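# Stack one keg centred upright on the other keg

## Task

Using the six arms, set one keg standing upright and centred on top of the other keg. The arms' mounting points in metres and their facing in degrees counter-clockwise from +x are: arm1 x=+0.42 y=+0.46 z=+0.76 facing -98; arm2 x=+0.01 y=+0.47 z=+0.65 facing -83; arm3 x=-0.44 y=+0.52 z=+0.67 facing -99; arm4 x=-0.59 y=-0.23 z=+0.67 facing +59; arm5 x=+0.02 y=-0.46 z=+0.73 facing +77; arm6 x=+0.46 y=-0.52 z=+0.70 facing +103. The stack only counts if it stays put without any robot holding it, so at the end every gripper must release and the arms must pull away.

## Robot and tools

SETUP. Six identical i2rt Big YAM arms, named arm1 to arm6, are fixed around a shared workspace. Each has six revolute joints, a two-finger gripper and a wrist camera that, with joints 1 and 6 at 0 and the hand level and forward, sits above the hand looking toward the fingertips. The hand reaches roughly 1.0 m from the joint1 axis. A fixed room camera, cam_high, views the scene from above. Loose objects may occasionally get a small shove from outside.

FRAMES. One scene frame is used: origin on the floor, +z up. Foot positions and facings are listed in the task. The hand point is midway between the fingertips; its z axis runs along the fingers and the fingers close along its y axis. Joint commands are not Cartesian; you must work out hand placement yourself from the foot pose and the joint angles (the URDF in the original setup gives link geometry; hand is link pinch).

JOINTS (all absolute targets, radians except the gripper; tolerance for counting as arrived in brackets):
- joint1_rad -2.879 to 2.879 (±0.045): turns the whole arm about its foot, positive counter-clockwise seen from above; 0 points along the foot's facing.
- joint2_rad 0 to 3.141 (±0.14): shoulder; 0 has the upper arm pointing back and about level, increasing raises it then brings it forward.
- joint3_rad 0 to 3.019 (±0.09): elbow; 0 is fully folded, increasing opens it.
- joint4_rad -1.692 to 1.57 (±0.055): hand pitch, positive tips the fingers up.
- joint5_rad -1.57 to 1.57 (±0.03): hand swing sideways, positive toward the arm's right.
- joint6_rad -2.094 to 2.094 (±0.035): hand roll, positive clockwise viewed from behind the hand.
- gripper_m 0 to 0.093 (±0.003): fingertip gap in metres; each finger pad squeezes up to about 50 to 62 N, some less.
Joints move at different speeds, so the hand may sweep a wide arc between postures.

TOOLS.
execute_actions(actions, cameras): actions is a list holding either zero or one action. The action is an object keyed by arm name; each arm entry holds "joints", a map from joint name to an absolute target as above. Any arm or joint left out keeps whatever target it had and may still be pushing. All named motions start at once and may finish at different moments. An unknown key or an out-of-range number rejects the whole call and nothing moves. cameras is a list of names (arm1_cam_wrist ... arm6_cam_wrist, cam_high, or "all"); omitted, null or ["all"] gives every camera, [] gives none. The result has each robot's state, joint_positions, joint_status, an on_its_own section, and images captured at the end, in the order shown on the "pictures" line. An empty actions list just reports state and images.
wait(seconds): 0 to 10 s with no new command; returns the same as an empty execute_actions.
zoom_image(camera, region): enlarges [x0, y0, x1, y1] pixels (origin top-left, at most 504 by 504) of a camera's most recent full image. Wrist images are 616x616 fisheye; cam_high is 504x504.
read_manual(section): returns only licence texts; moves nothing.
finished_scene(scene): ends the current scene (pass its number) once the last command has been held; irreversible; the result states whether the goal was met and gives the next task.

READING joint_status. "off_target": stopped away from target and may still push. "contact_stop" or "time_out": the joint abandons its target and holds where it stopped, though a timed-out joint may keep a nearby target (within 0.375, 0.375, 0.113, 0.225, 0.075, 0.3 rad for joints 1 to 6) and keep pushing; on_its_own lists this, and "held at" there is the held target, not the position. To relieve a push, command the reported position. "joint command not followed" (often with a "cause:" line) means a self- or arm-to-arm collision guard blocked that arm's joint targets; the gripper part still runs, and the blocked targets can be retried automatically on later actions until replaced or the path opens. Once a stop is reported, later motion calls in that same reply are skipped. A joint carrying weight may sag; tiny target changes may not move a joint.

HAZARDS. The arms do not stop on contact and can push hard. A hard squeeze between two robots fails the run; a hard collision may too. The collision guard can react late and ignores fingers, gripper housings and wrist cameras. Sustained loads heat motors: a MOTOR HOT line appears from 85 °C, and at 100 °C that arm goes limp and drops (OVER-TEMPERATURE FAULT, joints show "limit_stop_at_motor_heat"; resend targets afterwards). While you deliberate the robots keep their last command, so avoid leaving arms straining or holding loads. Avoid dropping, slamming or knocking over kegs. Finish with grippers open and arms moved away so the top keg rests on its own.

Each tool is called as a command line: name --argument value for each argument, lists and objects as JSON in quotes; but a table of rows of numbers goes row by row, as --pt "numbers of a row", without its own name.

## Session

execute_actions --actions '[]'

Scene clock: 0.00 s.
Motor temperatures (°C, as the motors report them): arm1=[28 28 28 25 28 25] | arm2=[29 26 29 26 26 28] | arm3=[27 27 25 26 25 28] | arm4=[29 28 28 27 30 26] | arm5=[28 28 28 28 27 27] | arm6=[25 27 28 27 29 27]
arm1.joint_positions: joint1_rad=+0.359 joint2_rad=+0.581 joint3_rad=+1.384 joint4_rad=-1.331 joint5_rad=+0.089 joint6_rad=-0.416 gripper_m=+0.094
arm1.joint_status: not commanded
arm1.hand: x=+0.4533 y=+0.2428 z=+1.3099 quat_wxyz=(-0.286, -0.409, -0.763, +0.410) (m; scene frame)
arm2.joint_positions: joint1_rad=-0.251 joint2_rad=+0.631 joint3_rad=+1.454 joint4_rad=-1.469 joint5_rad=-0.154 joint6_rad=+0.295 gripper_m=+0.095
arm2.joint_status: not commanded
arm2.hand: x=+0.0080 y=+0.2617 z=+1.1941 quat_wxyz=(-0.387, -0.730, -0.511, +0.237) (m; scene frame)
arm3.joint_positions: joint1_rad=+0.158 joint2_rad=+0.590 joint3_rad=+1.464 joint4_rad=-1.242 joint5_rad=+0.185 joint6_rad=+0.494 gripper_m=+0.095
arm3.joint_status: not commanded
arm3.hand: x=-0.4725 y=+0.3033 z=+1.2759 quat_wxyz=(-0.444, -0.732, -0.375, +0.356) (m; scene frame)
arm4.joint_positions: joint1_rad=-0.405 joint2_rad=+0.532 joint3_rad=+1.330 joint4_rad=-1.417 joint5_rad=-0.040 joint6_rad=-0.491 gripper_m=+0.094
arm4.joint_status: not commanded
arm4.hand: x=-0.4342 y=-0.1165 z=+1.1792 quat_wxyz=(-0.460, +0.473, -0.750, -0.050) (m; scene frame)
arm5.joint_positions: joint1_rad=+0.310 joint2_rad=+0.600 joint3_rad=+1.455 joint4_rad=-1.187 joint5_rad=+0.258 joint6_rad=+0.099 gripper_m=+0.094
arm5.joint_status: not commanded
arm5.hand: x=+0.0397 y=-0.2333 z=+1.3361 quat_wxyz=(-0.450, +0.516, -0.624, -0.376) (m; scene frame)
arm6.joint_positions: joint1_rad=-0.095 joint2_rad=+0.540 joint3_rad=+1.341 joint4_rad=-1.527 joint5_rad=-0.212 joint6_rad=+0.487 gripper_m=+0.095
arm6.joint_status: not commanded
arm6.hand: x=+0.4040 y=-0.3400 z=+1.1953 quat_wxyz=(-0.097, +0.551, -0.725, -0.402) (m; scene frame)
pictures: arm1_cam_wrist, arm2_cam_wrist, arm3_cam_wrist, arm4_cam_wrist, arm5_cam_wrist, arm6_cam_wrist, cam_high
Images, in order (width x height): arm1_cam_wrist 616x616, arm2_cam_wrist 616x616, arm3_cam_wrist 616x616, arm4_cam_wrist 616x616, arm5_cam_wrist 616x616, arm6_cam_wrist 616x616, cam_high 504x504.

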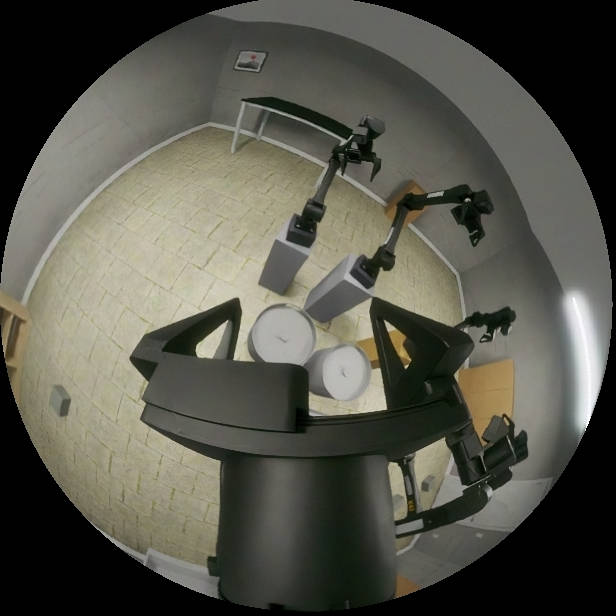

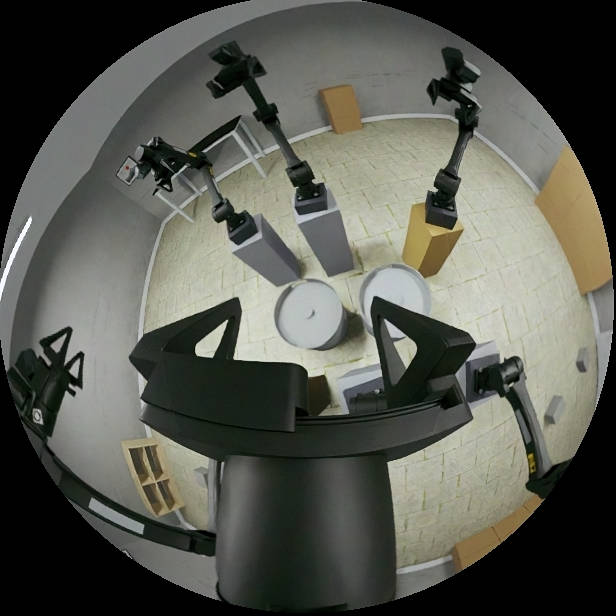

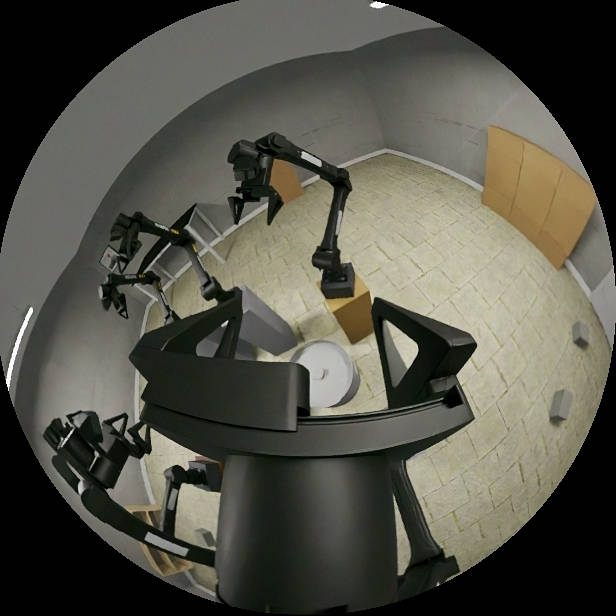

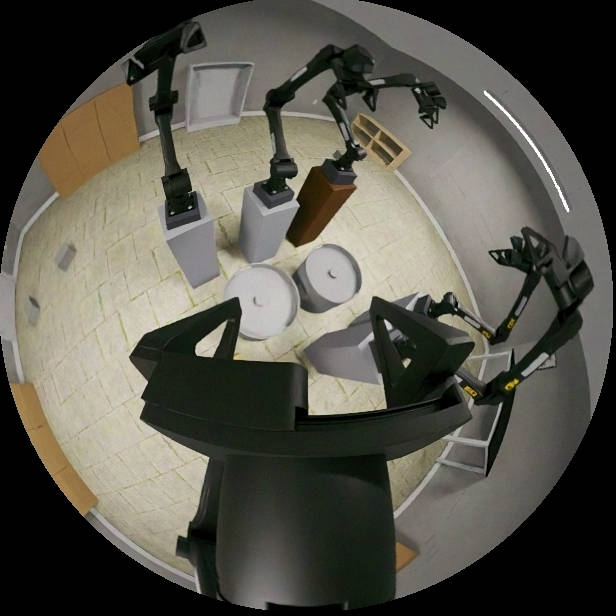

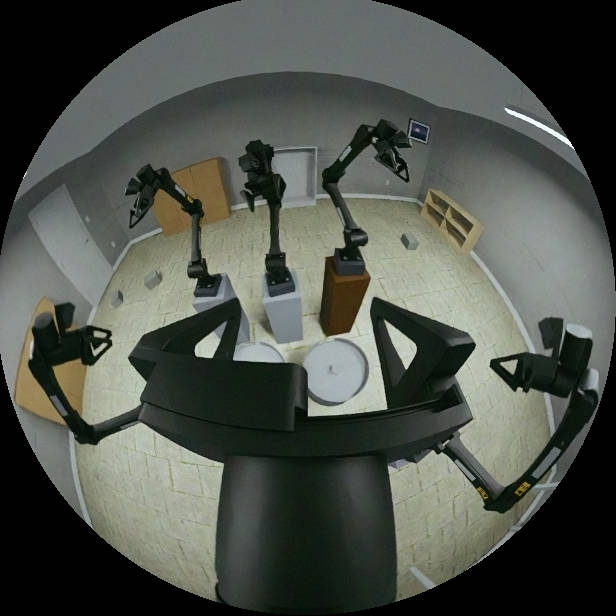

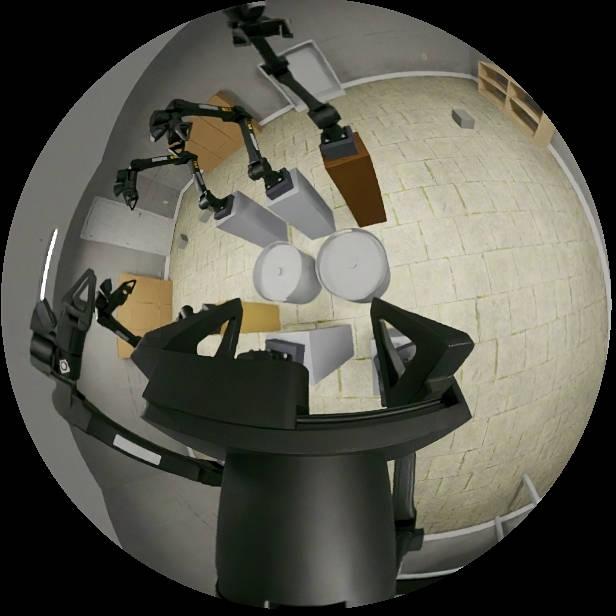

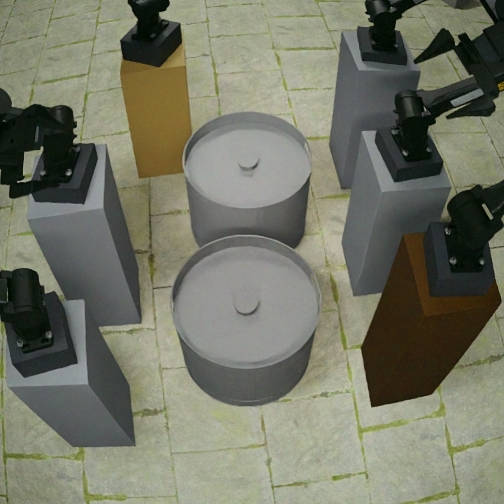

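zoom_image --camera "cam_high" --region '[150, 100, 350, 420]'

zoom_image --camera "arm6_cam_wrist" --region '[230, 200, 410, 330]'

zoom_image --camera "arm4_cam_wrist" --region '[200, 220, 380, 350]'

Region (150, 100, 350, 420) of cam_high's 504x504 image, scaled by 1.575, with more detail than that image has; it fills the left 315 columns of this view, and the rest is white.

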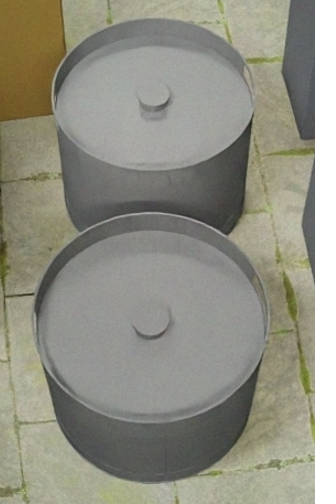

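Region (230, 200, 410, 330) of arm6_cam_wrist's 616x616 image, scaled by 2.800, with more detail than that image has.

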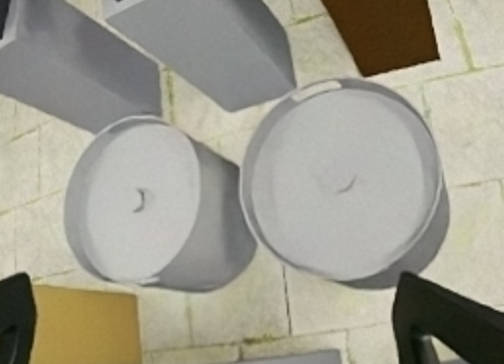

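Region (200, 220, 380, 350) of arm4_cam_wrist's 616x616 image, scaled by 2.800, with more detail than that image has.

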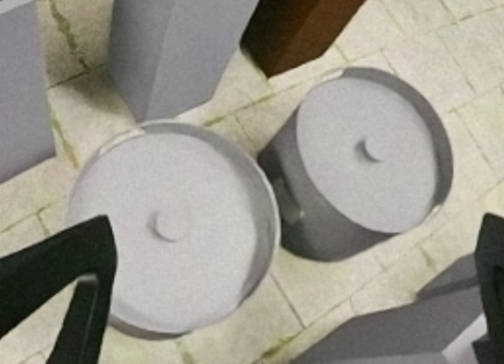

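execute_actions --actions '[{"arm2":{"joints":{"joint1_rad":0.344,"joint2_rad":1.1,"joint3_rad":0.636,"joint4_rad":-0.9,"joint5_rad":0,"joint6_rad":1.688}},"arm5":{"joints":{"joint1_rad":-0.551,"joint2_rad":1.1,"joint3_rad":0.895,"joint4_rad":-1.2,"joint5_rad":0,"joint6_rad":0.444}},"arm3":{"joints":{"joint1_rad":-0.4}},"arm4":{"joints":{"joint1_rad":1.0}},"arm6":{"joints":{"joint1_rad":-0.6}}}]' --cameras '[]'

execute_actions --actions '[{"arm2":{"joints":{"joint2_rad":2.054,"joint4_rad":-0.153}},"arm5":{"joints":{"joint2_rad":2.34,"joint4_rad":-0.126}}}]' --cameras '["arm2_cam_wrist","arm5_cam_wrist","cam_high"]'

Scene clock: 48.87 s.
Motor temperatures (°C, as the motors report them): arm1=[28 28 34 25 28 25] | arm2=[29 26 34 26 26 28] | arm3=[27 27 30 27 25 28] | arm4=[29 28 33 27 30 26] | arm5=[28 28 32 28 27 27] | arm6=[25 27 32 27 29 27]
arm1.joint_positions: joint1_rad=+0.359 joint2_rad=+0.581 joint3_rad=+1.384 joint4_rad=-1.331 joint5_rad=+0.089 joint6_rad=-0.416 gripper_m=+0.094
arm1.joint_status: not commanded
arm1.hand: x=+0.4533 y=+0.2428 z=+1.3099 quat_wxyz=(-0.286, -0.409, -0.763, +0.410) (m; scene frame)
arm2.joint_positions: joint1_rad=+0.340 joint2_rad=+1.115 joint3_rad=+0.643 joint4_rad=-0.917 joint5_rad=-0.001 joint6_rad=+1.673 gripper_m=+0.095
arm2.joint_status: all done
arm2.hand: x=+0.1434 y=+0.2011 z=+0.7373 quat_wxyz=(-0.090, -0.980, -0.178, -0.025) (m; scene frame)
arm3.joint_positions: joint1_rad=-0.394 joint2_rad=+0.590 joint3_rad=+1.464 joint4_rad=-1.242 joint5_rad=+0.185 joint6_rad=+0.494 gripper_m=+0.095
arm3.joint_status: all done
arm3.hand: x=-0.5811 y=+0.3527 z=+1.2760 quat_wxyz=(-0.330, -0.806, -0.161, +0.463) (m; scene frame)
arm4.joint_positions: joint1_rad=+0.995 joint2_rad=+0.532 joint3_rad=+1.330 joint4_rad=-1.417 joint5_rad=-0.040 joint6_rad=-0.491 gripper_m=+0.094
arm4.joint_status: all done
arm4.hand: x=-0.6817 y=-0.0609 z=+1.1793 quat_wxyz=(-0.324, +0.846, -0.266, -0.330) (m; scene frame)
arm5.joint_positions: joint1_rad=-0.550 joint2_rad=+1.107 joint3_rad=+0.886 joint4_rad=-1.195 joint5_rad=+0.003 joint6_rad=+0.434 gripper_m=+0.094
arm5.joint_status: all done
arm5.hand: x=+0.2447 y=-0.2285 z=+0.9000 quat_wxyz=(-0.067, +0.182, -0.980, -0.044) (m; scene frame)
arm6.joint_positions: joint1_rad=-0.594 joint2_rad=+0.540 joint3_rad=+1.341 joint4_rad=-1.527 joint5_rad=-0.212 joint6_rad=+0.487 gripper_m=+0.095
arm6.joint_status: all done
arm6.hand: x=+0.4939 y=-0.3335 z=+1.1949 quat_wxyz=(-0.195, +0.356, -0.838, -0.363) (m; scene frame)
pictures: none
No camera images: the call's "cameras" was empty. Leave "cameras" out to get every camera's image.

Scene clock: 50.60 s.
Motor temperatures (°C, as the motors report them): arm1=[28 28 34 25 28 25] | arm2=[29 27 34 26 26 28] | arm3=[27 27 30 27 25 28] | arm4=[29 28 33 27 30 26] | arm5=[28 28 32 28 27 27] | arm6=[25 27 32 27 29 27]
arm1.joint_positions: joint1_rad=+0.359 joint2_rad=+0.581 joint3_rad=+1.384 joint4_rad=-1.331 joint5_rad=+0.089 joint6_rad=-0.416 gripper_m=+0.094
arm1.joint_status: not commanded
arm1.hand: x=+0.4533 y=+0.2428 z=+1.3099 quat_wxyz=(-0.286, -0.409, -0.763, +0.410) (m; scene frame)
arm2.joint_positions: joint1_rad=+0.340 joint2_rad=+2.047 joint3_rad=+0.643 joint4_rad=-0.167 joint5_rad=-0.001 joint6_rad=+1.673 gripper_m=+0.095
arm2.joint_status: all done
arm2.hand: x=+0.1516 y=+0.1829 z=+0.4659 quat_wxyz=(-0.003, -0.984, -0.178, +0.000) (m; scene frame)
arm3.joint_positions: joint1_rad=-0.394 joint2_rad=+0.590 joint3_rad=+1.464 joint4_rad=-1.242 joint5_rad=+0.185 joint6_rad=+0.494 gripper_m=+0.095
arm3.joint_status: not commanded
arm3.hand: x=-0.5811 y=+0.3527 z=+1.2760 quat_wxyz=(-0.330, -0.806, -0.161, +0.463) (m; scene frame)
arm4.joint_positions: joint1_rad=+0.995 joint2_rad=+0.532 joint3_rad=+1.330 joint4_rad=-1.417 joint5_rad=-0.040 joint6_rad=-0.491 gripper_m=+0.094
arm4.joint_status: not commanded
arm4.hand: x=-0.6817 y=-0.0609 z=+1.1793 quat_wxyz=(-0.324, +0.846, -0.266, -0.330) (m; scene frame)
arm5.joint_positions: joint1_rad=-0.550 joint2_rad=+2.325 joint3_rad=+0.886 joint4_rad=-0.137 joint5_rad=+0.003 joint6_rad=+0.434 gripper_m=+0.094
arm5.joint_status: all done
arm5.hand: x=+0.2862 y=-0.1873 z=+0.4628 quat_wxyz=(-0.002, +0.183, -0.983, +0.002) (m; scene frame)
arm6.joint_positions: joint1_rad=-0.594 joint2_rad=+0.540 joint3_rad=+1.341 joint4_rad=-1.527 joint5_rad=-0.212 joint6_rad=+0.487 gripper_m=+0.095
arm6.joint_status: not commanded
arm6.hand: x=+0.4939 y=-0.3335 z=+1.1949 quat_wxyz=(-0.195, +0.356, -0.838, -0.363) (m; scene frame)
pictures: arm2_cam_wrist, arm5_cam_wrist, cam_high
Images, in order (width x height): arm2_cam_wrist 616x616, arm5_cam_wrist 616x616, cam_high 504x504.

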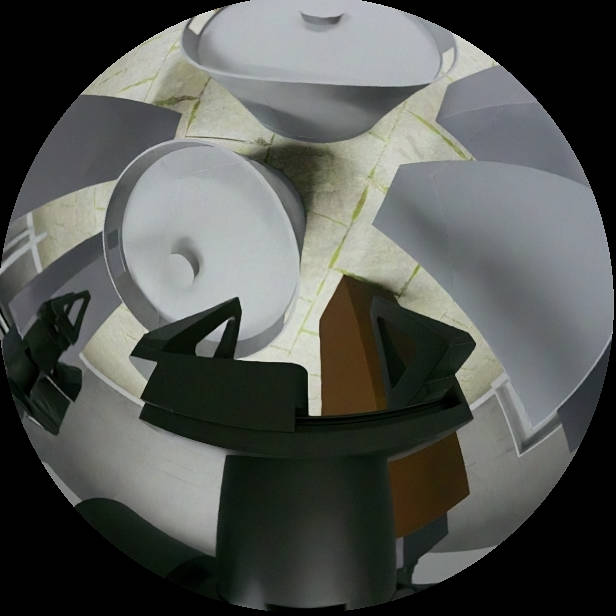

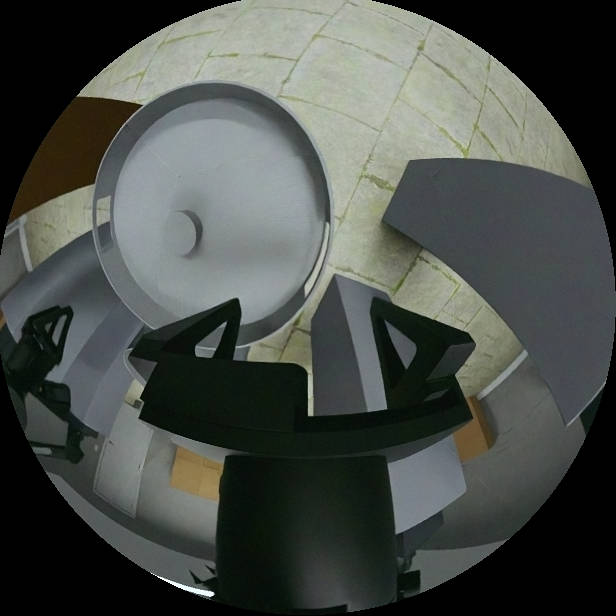

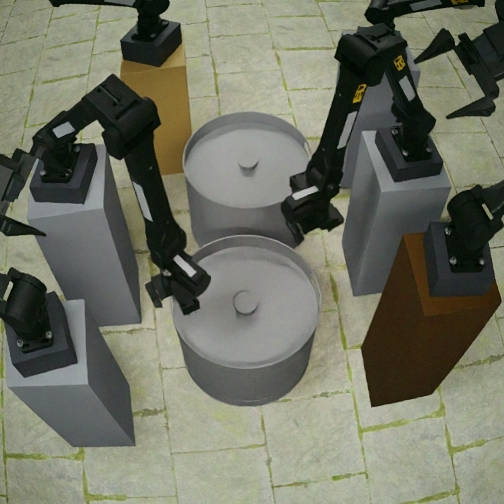

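execute_actions --actions '[{"arm2":{"joints":{"joint1_rad":0.432,"joint2_rad":2.329,"joint3_rad":0.731,"joint4_rad":0.035,"joint6_rad":1.785,"gripper_m":0.07}},"arm5":{"joints":{"joint1_rad":-0.627,"joint2_rad":2.572,"joint3_rad":1.065,"joint4_rad":-0.055,"joint6_rad":0.36,"gripper_m":0.07}}}]' --cameras '["arm2_cam_wrist","arm5_cam_wrist","cam_high"]'

Scene clock: 64.57 s.
Motor temperatures (°C, as the motors report them): arm1=[28 28 34 25 28 25] | arm2=[29 27 32 26 26 28] | arm3=[27 27 30 27 25 28] | arm4=[29 28 34 27 30 26] | arm5=[28 29 31 28 27 27] | arm6=[25 27 32 27 29 27]
arm1.joint_positions: joint1_rad=+0.359 joint2_rad=+0.581 joint3_rad=+1.384 joint4_rad=-1.331 joint5_rad=+0.089 joint6_rad=-0.416 gripper_m=+0.094
arm1.joint_status: not commanded
arm1.hand: x=+0.4533 y=+0.2428 z=+1.3099 quat_wxyz=(-0.286, -0.409, -0.763, +0.410) (m; scene frame)
arm2.joint_positions: joint1_rad=+0.433 joint2_rad=+2.333 joint3_rad=+0.731 joint4_rad=+0.021 joint5_rad=-0.001 joint6_rad=+1.769 gripper_m=+0.070
arm2.joint_status: all done
arm2.hand: x=+0.1769 y=+0.1970 z=+0.3824 quat_wxyz=(+0.001, -0.984, -0.176, +0.002) (m; scene frame)
arm3.joint_positions: joint1_rad=-0.394 joint2_rad=+0.590 joint3_rad=+1.464 joint4_rad=-1.242 joint5_rad=+0.185 joint6_rad=+0.494 gripper_m=+0.095
arm3.joint_status: not commanded
arm3.hand: x=-0.5811 y=+0.3527 z=+1.2760 quat_wxyz=(-0.330, -0.806, -0.161, +0.463) (m; scene frame)
arm4.joint_positions: joint1_rad=+0.995 joint2_rad=+0.532 joint3_rad=+1.330 joint4_rad=-1.417 joint5_rad=-0.040 joint6_rad=-0.491 gripper_m=+0.094
arm4.joint_status: not commanded
arm4.hand: x=-0.6817 y=-0.0609 z=+1.1793 quat_wxyz=(-0.324, +0.846, -0.266, -0.330) (m; scene frame)
arm5.joint_positions: joint1_rad=-0.634 joint2_rad=+2.560 joint3_rad=+1.062 joint4_rad=-0.059 joint5_rad=+0.003 joint6_rad=+0.371 gripper_m=+0.070
arm5.joint_status: all done
arm5.hand: x=+0.3292 y=-0.1924 z=+0.3825 quat_wxyz=(-0.010, +0.173, -0.985, -0.003) (m; scene frame)
arm6.joint_positions: joint1_rad=-0.594 joint2_rad=+0.540 joint3_rad=+1.341 joint4_rad=-1.527 joint5_rad=-0.212 joint6_rad=+0.487 gripper_m=+0.095
arm6.joint_status: not commanded
arm6.hand: x=+0.4939 y=-0.3335 z=+1.1949 quat_wxyz=(-0.195, +0.356, -0.838, -0.363) (m; scene frame)
pictures: arm2_cam_wrist, arm5_cam_wrist, cam_high
Images, in order (width x height): arm2_cam_wrist 616x616, arm5_cam_wrist 616x616, cam_high 504x504.

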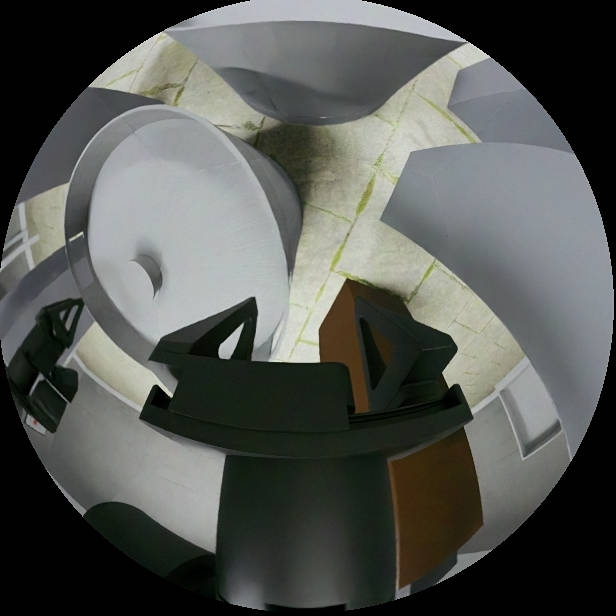

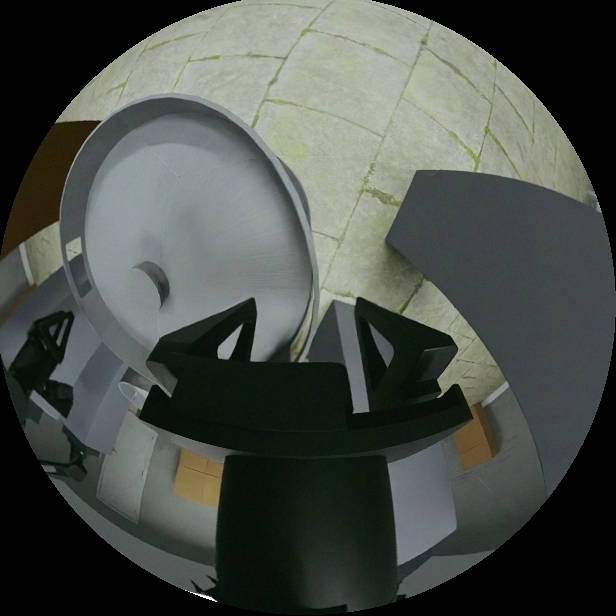

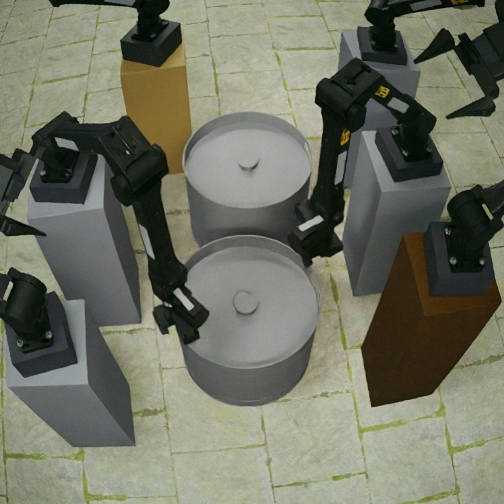

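execute_actions --actions '[{"arm2":{"joints":{"joint2_rad":2.535,"joint3_rad":0.867,"joint4_rad":0.115}},"arm5":{"joints":{"joint1_rad":-0.642,"joint2_rad":2.76,"joint3_rad":1.19,"joint4_rad":0.0,"joint6_rad":0.34}}}]' --cameras '["arm2_cam_wrist","arm5_cam_wrist"]'

Scene clock: 72.90 s.
Motor temperatures (°C, as the motors report them): arm1=[28 28 35 25 28 25] | arm2=[29 27 31 26 26 28] | arm3=[27 27 30 27 25 28] | arm4=[29 28 34 27 30 26] | arm5=[28 29 30 28 27 27] | arm6=[25 27 33 27 29 27]
arm1.joint_positions: joint1_rad=+0.359 joint2_rad=+0.581 joint3_rad=+1.384 joint4_rad=-1.331 joint5_rad=+0.089 joint6_rad=-0.416 gripper_m=+0.094
arm1.joint_status: not commanded
arm1.hand: x=+0.4533 y=+0.2428 z=+1.3099 quat_wxyz=(-0.286, -0.409, -0.763, +0.410) (m; scene frame)
arm2.joint_positions: joint1_rad=+0.433 joint2_rad=+2.535 joint3_rad=+0.867 joint4_rad=+0.105 joint5_rad=-0.001 joint6_rad=+1.770 gripper_m=+0.070
arm2.joint_status: all done
arm2.hand: x=+0.1864 y=+0.1814 z=+0.3169 quat_wxyz=(-0.007, -0.984, -0.176, -0.001) (m; scene frame)
arm3.joint_positions: joint1_rad=-0.394 joint2_rad=+0.590 joint3_rad=+1.464 joint4_rad=-1.242 joint5_rad=+0.185 joint6_rad=+0.494 gripper_m=+0.095
arm3.joint_status: not commanded
arm3.hand: x=-0.5811 y=+0.3527 z=+1.2760 quat_wxyz=(-0.330, -0.806, -0.161, +0.463) (m; scene frame)
arm4.joint_positions: joint1_rad=+0.995 joint2_rad=+0.532 joint3_rad=+1.330 joint4_rad=-1.417 joint5_rad=-0.040 joint6_rad=-0.491 gripper_m=+0.094
arm4.joint_status: not commanded
arm4.hand: x=-0.6817 y=-0.0609 z=+1.1793 quat_wxyz=(-0.324, +0.846, -0.266, -0.330) (m; scene frame)
arm5.joint_positions: joint1_rad=-0.638 joint2_rad=+2.738 joint3_rad=+1.189 joint4_rad=-0.001 joint5_rad=-0.001 joint6_rad=+0.351 gripper_m=+0.070
arm5.joint_status: all done
arm5.hand: x=+0.3331 y=-0.1907 z=+0.3167 quat_wxyz=(-0.012, +0.180, -0.984, -0.006) (m; scene frame)
arm6.joint_positions: joint1_rad=-0.594 joint2_rad=+0.540 joint3_rad=+1.341 joint4_rad=-1.527 joint5_rad=-0.212 joint6_rad=+0.487 gripper_m=+0.095
arm6.joint_status: not commanded
arm6.hand: x=+0.4939 y=-0.3335 z=+1.1949 quat_wxyz=(-0.195, +0.356, -0.838, -0.363) (m; scene frame)
pictures: arm2_cam_wrist, arm5_cam_wrist
Images, in order (width x height): arm2_cam_wrist 616x616, arm5_cam_wrist 616x616.

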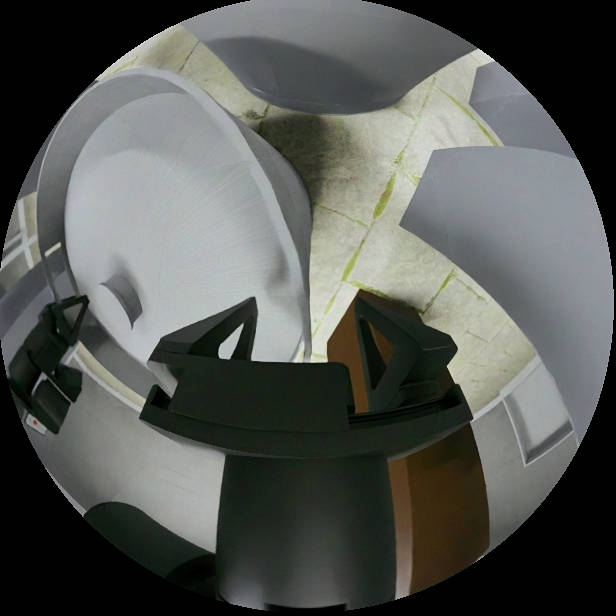

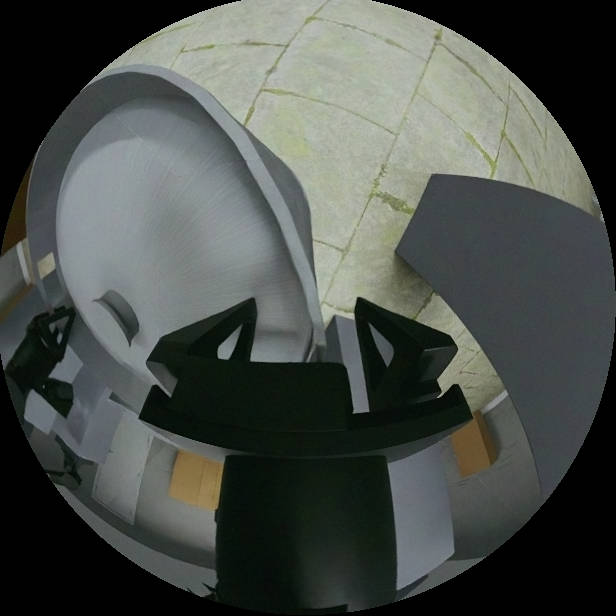

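execute_actions --actions '[{"arm2":{"joints":{"joint2_rad":2.59,"joint3_rad":0.9,"joint4_rad":0.135}},"arm5":{"joints":{"joint1_rad":-0.665,"joint2_rad":2.775,"joint4_rad":-0.01}}}]' --cameras '["arm2_cam_wrist","arm5_cam_wrist"]'

Scene clock: 78.57 s.
Motor temperatures (°C, as the motors report them): arm1=[28 28 35 25 28 25] | arm2=[29 28 31 26 26 28] | arm3=[27 27 30 27 25 28] | arm4=[29 28 34 27 30 26] | arm5=[28 29 30 28 27 27] | arm6=[25 27 33 27 29 27]
arm1.joint_positions: joint1_rad=+0.359 joint2_rad=+0.581 joint3_rad=+1.384 joint4_rad=-1.331 joint5_rad=+0.089 joint6_rad=-0.416 gripper_m=+0.094
arm1.joint_status: not commanded
arm1.hand: x=+0.4533 y=+0.2428 z=+1.3099 quat_wxyz=(-0.286, -0.409, -0.763, +0.410) (m; scene frame)
arm2.joint_positions: joint1_rad=+0.433 joint2_rad=+2.574 joint3_rad=+0.897 joint4_rad=+0.124 joint5_rad=-0.001 joint6_rad=+1.770 gripper_m=+0.070
arm2.joint_status: all done
arm2.hand: x=+0.1894 y=+0.1765 z=+0.3038 quat_wxyz=(-0.012, -0.984, -0.176, -0.003) (m; scene frame)
arm3.joint_positions: joint1_rad=-0.394 joint2_rad=+0.590 joint3_rad=+1.464 joint4_rad=-1.242 joint5_rad=+0.185 joint6_rad=+0.494 gripper_m=+0.095
arm3.joint_status: not commanded
arm3.hand: x=-0.5811 y=+0.3527 z=+1.2760 quat_wxyz=(-0.330, -0.806, -0.161, +0.463) (m; scene frame)
arm4.joint_positions: joint1_rad=+0.995 joint2_rad=+0.532 joint3_rad=+1.330 joint4_rad=-1.417 joint5_rad=-0.040 joint6_rad=-0.491 gripper_m=+0.094
arm4.joint_status: not commanded
arm4.hand: x=-0.6817 y=-0.0609 z=+1.1793 quat_wxyz=(-0.324, +0.846, -0.266, -0.330) (m; scene frame)
arm5.joint_positions: joint1_rad=-0.661 joint2_rad=+2.740 joint3_rad=+1.189 joint4_rad=-0.001 joint5_rad=-0.001 joint6_rad=+0.350 gripper_m=+0.070
arm5.joint_status: all done
arm5.hand: x=+0.3383 y=-0.1986 z=+0.3160 quat_wxyz=(-0.011, +0.169, -0.985, -0.006) (m; scene frame)
arm6.joint_positions: joint1_rad=-0.594 joint2_rad=+0.540 joint3_rad=+1.341 joint4_rad=-1.527 joint5_rad=-0.212 joint6_rad=+0.487 gripper_m=+0.095
arm6.joint_status: not commanded
arm6.hand: x=+0.4939 y=-0.3335 z=+1.1949 quat_wxyz=(-0.195, +0.356, -0.838, -0.363) (m; scene frame)
pictures: arm2_cam_wrist, arm5_cam_wrist
Images, in order (width x height): arm2_cam_wrist 616x616, arm5_cam_wrist 616x616.

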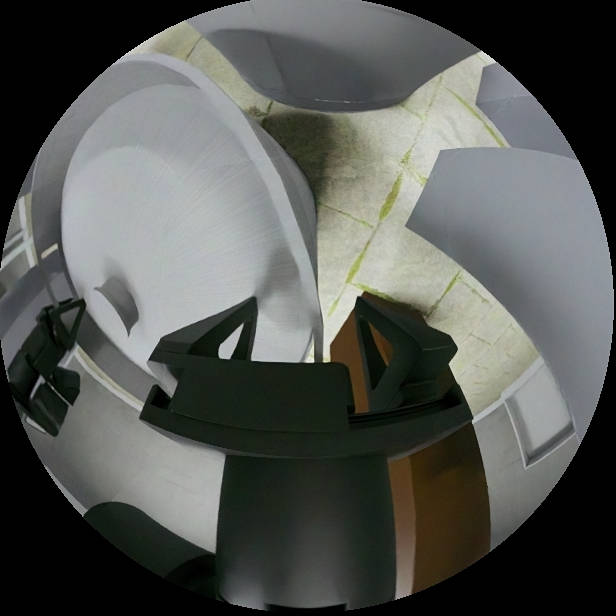

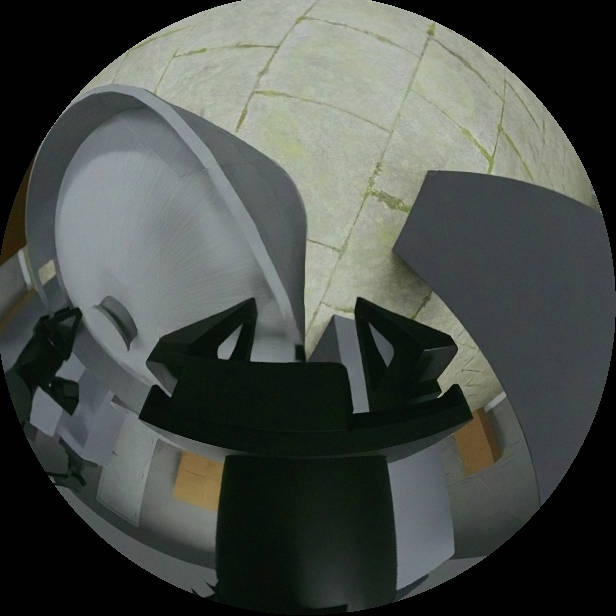

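execute_actions --actions '[{"arm2":{"joints":{"joint2_rad":2.575,"joint6_rad":1.7,"gripper_m":0.03}},"arm5":{"joints":{"joint1_rad":-0.65,"joint2_rad":2.75,"joint6_rad":0.23,"gripper_m":0.03}}}]' --cameras '[]'

execute_actions --actions '[{"arm2":{"joints":{"gripper_m":0}},"arm5":{"joints":{"gripper_m":0}}}]' --cameras '["arm2_cam_wrist","arm5_cam_wrist"]'

Scene clock: 85.07 s.
Motor temperatures (°C, as the motors report them): arm1=[28 28 35 25 28 25] | arm2=[29 28 30 26 26 28] | arm3=[27 27 31 27 25 28] | arm4=[29 28 34 27 30 26] | arm5=[28 29 30 28 27 27] | arm6=[25 27 33 27 29 27]
arm1.joint_positions: joint1_rad=+0.359 joint2_rad=+0.581 joint3_rad=+1.384 joint4_rad=-1.331 joint5_rad=+0.089 joint6_rad=-0.416 gripper_m=+0.094
arm1.joint_status: not commanded
arm1.hand: x=+0.4533 y=+0.2428 z=+1.3099 quat_wxyz=(-0.286, -0.409, -0.763, +0.410) (m; scene frame)
arm2.joint_positions: joint1_rad=+0.433 joint2_rad=+2.574 joint3_rad=+0.897 joint4_rad=+0.124 joint5_rad=-0.001 joint6_rad=+1.716 gripper_m=+0.030
arm2.joint_status: all done
arm2.hand: x=+0.1894 y=+0.1765 z=+0.3038 quat_wxyz=(-0.012, -0.979, -0.203, -0.003) (m; scene frame)
arm3.joint_positions: joint1_rad=-0.394 joint2_rad=+0.590 joint3_rad=+1.464 joint4_rad=-1.242 joint5_rad=+0.185 joint6_rad=+0.494 gripper_m=+0.095
arm3.joint_status: not commanded
arm3.hand: x=-0.5811 y=+0.3527 z=+1.2760 quat_wxyz=(-0.330, -0.806, -0.161, +0.463) (m; scene frame)
arm4.joint_positions: joint1_rad=+0.995 joint2_rad=+0.532 joint3_rad=+1.330 joint4_rad=-1.417 joint5_rad=-0.040 joint6_rad=-0.491 gripper_m=+0.094
arm4.joint_status: not commanded
arm4.hand: x=-0.6817 y=-0.0609 z=+1.1793 quat_wxyz=(-0.324, +0.846, -0.266, -0.330) (m; scene frame)
arm5.joint_positions: joint1_rad=-0.657 joint2_rad=+2.740 joint3_rad=+1.189 joint4_rad=-0.001 joint5_rad=-0.001 joint6_rad=+0.241 gripper_m=+0.030
arm5.joint_status: all done
arm5.hand: x=+0.3373 y=-0.1974 z=+0.3160 quat_wxyz=(-0.012, +0.225, -0.974, -0.005) (m; scene frame)
arm6.joint_positions: joint1_rad=-0.594 joint2_rad=+0.540 joint3_rad=+1.341 joint4_rad=-1.527 joint5_rad=-0.212 joint6_rad=+0.487 gripper_m=+0.095
arm6.joint_status: not commanded
arm6.hand: x=+0.4939 y=-0.3335 z=+1.1949 quat_wxyz=(-0.195, +0.356, -0.838, -0.363) (m; scene frame)
pictures: none
No camera images: the call's "cameras" was empty. Leave "cameras" out to get every camera's image.

Scene clock: 85.70 s.
Motor temperatures (°C, as the motors report them): arm1=[28 28 35 25 28 25] | arm2=[29 28 30 26 26 28] | arm3=[27 27 31 27 25 28] | arm4=[29 28 34 27 30 26] | arm5=[28 29 30 28 27 27] | arm6=[25 27 33 27 29 27]
arm1.joint_positions: joint1_rad=+0.359 joint2_rad=+0.581 joint3_rad=+1.384 joint4_rad=-1.331 joint5_rad=+0.089 joint6_rad=-0.416 gripper_m=+0.094
arm1.joint_status: not commanded
arm1.hand: x=+0.4533 y=+0.2428 z=+1.3099 quat_wxyz=(-0.286, -0.409, -0.763, +0.410) (m; scene frame)
arm2.joint_positions: joint1_rad=+0.432 joint2_rad=+2.575 joint3_rad=+0.892 joint4_rad=+0.118 joint5_rad=-0.004 joint6_rad=+1.760 gripper_m=+0.002
arm2.joint_status: all done
arm2.hand: x=+0.1866 y=+0.1816 z=+0.3035 quat_wxyz=(-0.005, -0.984, -0.180, -0.002) (m; scene frame)
arm3.joint_positions: joint1_rad=-0.394 joint2_rad=+0.590 joint3_rad=+1.464 joint4_rad=-1.242 joint5_rad=+0.185 joint6_rad=+0.494 gripper_m=+0.095
arm3.joint_status: not commanded
arm3.hand: x=-0.5811 y=+0.3527 z=+1.2760 quat_wxyz=(-0.330, -0.806, -0.161, +0.463) (m; scene frame)
arm4.joint_positions: joint1_rad=+0.995 joint2_rad=+0.532 joint3_rad=+1.330 joint4_rad=-1.417 joint5_rad=-0.040 joint6_rad=-0.491 gripper_m=+0.094
arm4.joint_status: not commanded
arm4.hand: x=-0.6817 y=-0.0609 z=+1.1793 quat_wxyz=(-0.324, +0.846, -0.266, -0.330) (m; scene frame)
arm5.joint_positions: joint1_rad=-0.652 joint2_rad=+2.740 joint3_rad=+1.189 joint4_rad=-0.002 joint5_rad=+0.007 joint6_rad=+0.276 gripper_m=+0.001
arm5.joint_status: all done
arm5.hand: x=+0.3368 y=-0.1968 z=+0.3160 quat_wxyz=(-0.013, +0.210, -0.978, -0.002) (m; scene frame)
arm6.joint_positions: joint1_rad=-0.594 joint2_rad=+0.540 joint3_rad=+1.341 joint4_rad=-1.527 joint5_rad=-0.212 joint6_rad=+0.487 gripper_m=+0.095
arm6.joint_status: not commanded
arm6.hand: x=+0.4939 y=-0.3335 z=+1.1949 quat_wxyz=(-0.195, +0.356, -0.838, -0.363) (m; scene frame)
pictures: arm2_cam_wrist, arm5_cam_wrist
Images, in order (width x height): arm2_cam_wrist 616x616, arm5_cam_wrist 616x616.

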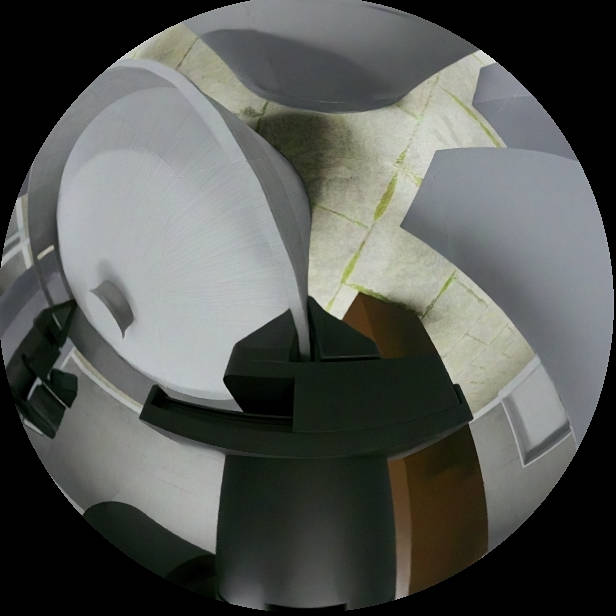

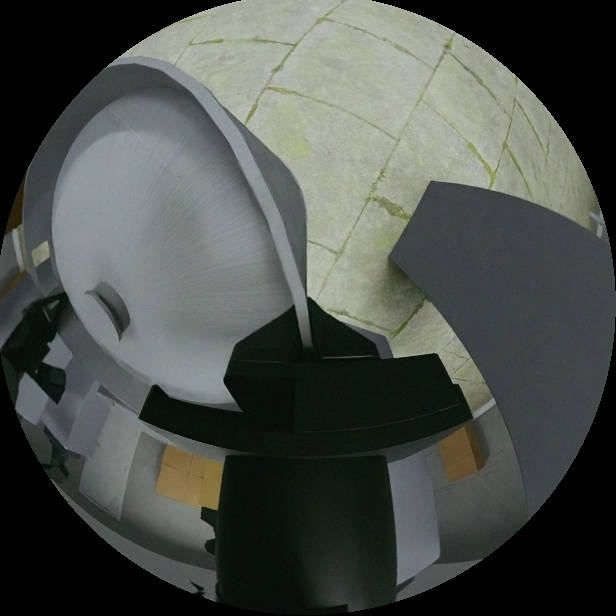

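execute_actions --actions '[{"arm2":{"joints":{"joint2_rad":2.424,"joint3_rad":0.807,"joint4_rad":0.046,"joint6_rad":1.76}},"arm5":{"joints":{"joint2_rad":2.62,"joint3_rad":1.117,"joint4_rad":-0.068,"joint6_rad":0.276}}}]' --cameras '["arm2_cam_wrist","arm5_cam_wrist","cam_high"]'

Scene clock: 91.50 s.
Motor temperatures (°C, as the motors report them): arm1=[28 28 35 25 28 25] | arm2=[29 28 31 26 26 28] | arm3=[27 27 31 27 25 28] | arm4=[29 28 34 27 30 26] | arm5=[28 30 30 28 27 27] | arm6=[25 27 33 27 29 27]
arm1.joint_positions: joint1_rad=+0.359 joint2_rad=+0.581 joint3_rad=+1.384 joint4_rad=-1.331 joint5_rad=+0.089 joint6_rad=-0.416 gripper_m=+0.094
arm1.joint_status: not commanded
arm1.hand: x=+0.4533 y=+0.2428 z=+1.3099 quat_wxyz=(-0.286, -0.409, -0.763, +0.410) (m; scene frame)
arm2.joint_positions: joint1_rad=+0.431 joint2_rad=+2.571 joint3_rad=+0.892 joint4_rad=+0.084 joint5_rad=-0.002 joint6_rad=+1.767 gripper_m=+0.002
arm2.joint_status: joint2_rad time_out (moved -0.004 of -0.151); the others done
arm2.on_its_own: joint2_rad reads +2.571 and still pushes toward +2.424 since a time_out
arm2.hand: x=+0.1828 y=+0.1865 z=+0.3049 quat_wxyz=(+0.008, -0.984, -0.176, +0.004) (m; scene frame)
arm3.joint_positions: joint1_rad=-0.394 joint2_rad=+0.590 joint3_rad=+1.464 joint4_rad=-1.242 joint5_rad=+0.185 joint6_rad=+0.494 gripper_m=+0.095
arm3.joint_status: not commanded
arm3.hand: x=-0.5811 y=+0.3527 z=+1.2760 quat_wxyz=(-0.330, -0.806, -0.161, +0.463) (m; scene frame)
arm4.joint_positions: joint1_rad=+0.995 joint2_rad=+0.532 joint3_rad=+1.330 joint4_rad=-1.417 joint5_rad=-0.040 joint6_rad=-0.491 gripper_m=+0.094
arm4.joint_status: not commanded
arm4.hand: x=-0.6817 y=-0.0609 z=+1.1793 quat_wxyz=(-0.324, +0.846, -0.266, -0.330) (m; scene frame)
arm5.joint_positions: joint1_rad=-0.640 joint2_rad=+2.736 joint3_rad=+1.183 joint4_rad=-0.012 joint5_rad=+0.003 joint6_rad=+0.305 gripper_m=+0.001
arm5.joint_status: joint4_rad time_out (moved -0.010 of -0.066); the others done
arm5.on_its_own: joint4_rad reads -0.012 and still pushes toward -0.068 since a time_out
arm5.hand: x=+0.3300 y=-0.1950 z=+0.3175 quat_wxyz=(-0.007, +0.202, -0.979, -0.001) (m; scene frame)
arm6.joint_positions: joint1_rad=-0.594 joint2_rad=+0.540 joint3_rad=+1.341 joint4_rad=-1.527 joint5_rad=-0.212 joint6_rad=+0.487 gripper_m=+0.095
arm6.joint_status: not commanded
arm6.hand: x=+0.4939 y=-0.3335 z=+1.1949 quat_wxyz=(-0.195, +0.356, -0.838, -0.363) (m; scene frame)
pictures: arm2_cam_wrist, arm5_cam_wrist, cam_high
Images, in order (width x height): arm2_cam_wrist 616x616, arm5_cam_wrist 616x616, cam_high 504x504.

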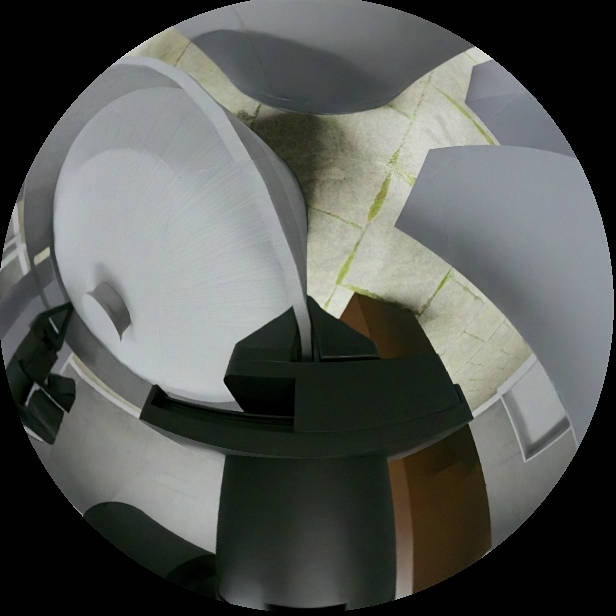

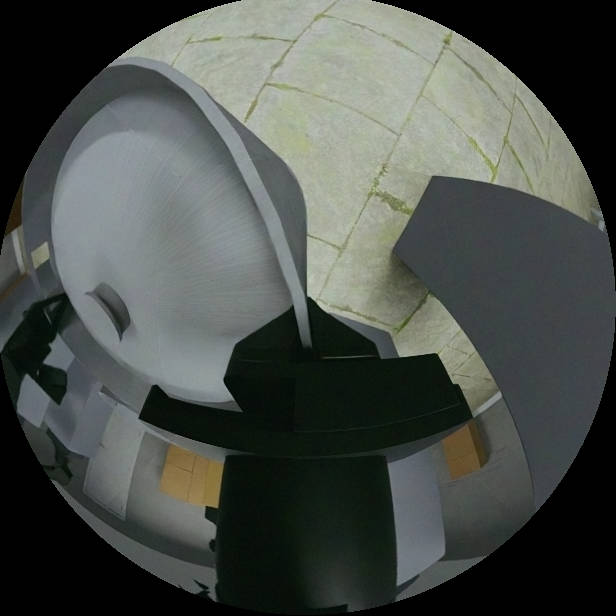

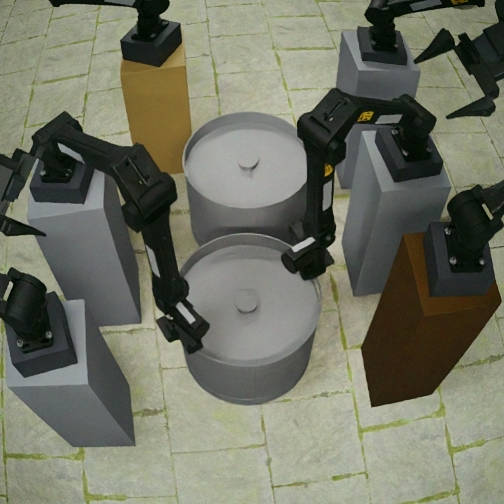

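execute_actions --actions '[{"arm2":{"joints":{"joint2_rad":2.315,"joint3_rad":0.86,"joint4_rad":0.09}},"arm5":{"joints":{"joint2_rad":2.44,"joint3_rad":1.16,"joint4_rad":-0.035}}}]' --cameras '["arm2_cam_wrist","cam_high"]'

Scene clock: 98.33 s.
Motor temperatures (°C, as the motors report them): arm1=[28 28 35 25 28 25] | arm2=[29 30 31 26 26 28] | arm3=[27 27 31 27 25 28] | arm4=[29 28 34 27 30 26] | arm5=[28 32 30 28 27 27] | arm6=[25 27 33 27 29 27]
arm1.joint_positions: joint1_rad=+0.359 joint2_rad=+0.581 joint3_rad=+1.384 joint4_rad=-1.331 joint5_rad=+0.089 joint6_rad=-0.416 gripper_m=+0.094
arm1.joint_status: not commanded
arm1.hand: x=+0.4533 y=+0.2428 z=+1.3099 quat_wxyz=(-0.286, -0.409, -0.763, +0.410) (m; scene frame)
arm2.joint_positions: joint1_rad=+0.431 joint2_rad=+2.545 joint3_rad=+0.886 joint4_rad=+0.086 joint5_rad=-0.004 joint6_rad=+1.764 gripper_m=+0.002
arm2.joint_status: joint2_rad time_out (moved -0.026 of -0.256); the others done
arm2.on_its_own: joint2_rad reads +2.545 and still pushes toward +2.315 since a time_out
arm2.hand: x=+0.1882 y=+0.1786 z=+0.3134 quat_wxyz=(-0.002, -0.984, -0.178, -0.001) (m; scene frame)
arm3.joint_positions: joint1_rad=-0.394 joint2_rad=+0.590 joint3_rad=+1.464 joint4_rad=-1.242 joint5_rad=+0.185 joint6_rad=+0.494 gripper_m=+0.095
arm3.joint_status: not commanded
arm3.hand: x=-0.5811 y=+0.3527 z=+1.2760 quat_wxyz=(-0.330, -0.806, -0.161, +0.463) (m; scene frame)
arm4.joint_positions: joint1_rad=+0.995 joint2_rad=+0.532 joint3_rad=+1.330 joint4_rad=-1.417 joint5_rad=-0.040 joint6_rad=-0.491 gripper_m=+0.094
arm4.joint_status: not commanded
arm4.hand: x=-0.6817 y=-0.0609 z=+1.1793 quat_wxyz=(-0.324, +0.846, -0.266, -0.330) (m; scene frame)
arm5.joint_positions: joint1_rad=-0.651 joint2_rad=+2.681 joint3_rad=+1.159 joint4_rad=-0.029 joint5_rad=+0.020 joint6_rad=+0.292 gripper_m=+0.001
arm5.joint_status: joint2_rad time_out (moved -0.054 of -0.296); the others done
arm5.on_its_own: joint2_rad reads +2.681 and still pushes toward +2.440 since a time_out
arm5.hand: x=+0.3417 y=-0.1949 z=+0.3383 quat_wxyz=(-0.017, +0.203, -0.979, +0.004) (m; scene frame)
arm6.joint_positions: joint1_rad=-0.594 joint2_rad=+0.540 joint3_rad=+1.341 joint4_rad=-1.527 joint5_rad=-0.212 joint6_rad=+0.487 gripper_m=+0.095
arm6.joint_status: not commanded
arm6.hand: x=+0.4939 y=-0.3335 z=+1.1949 quat_wxyz=(-0.195, +0.356, -0.838, -0.363) (m; scene frame)
pictures: arm2_cam_wrist, cam_high
Images, in order (width x height): arm2_cam_wrist 616x616, cam_high 504x504.

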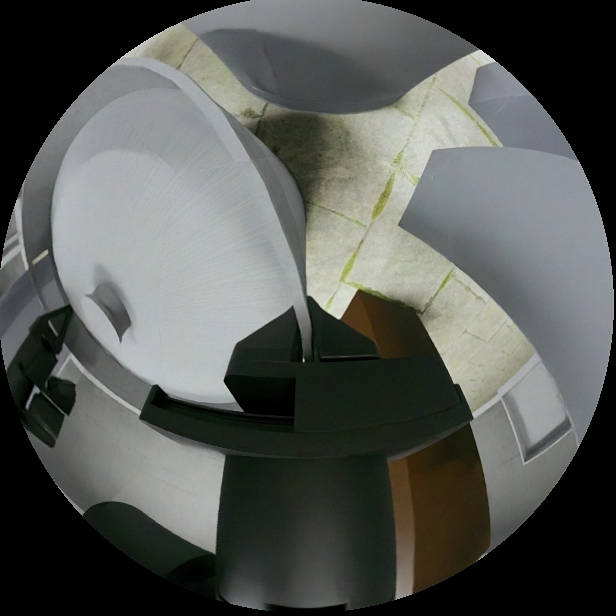

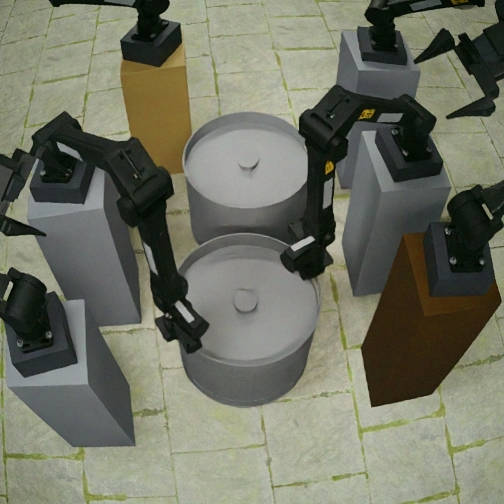

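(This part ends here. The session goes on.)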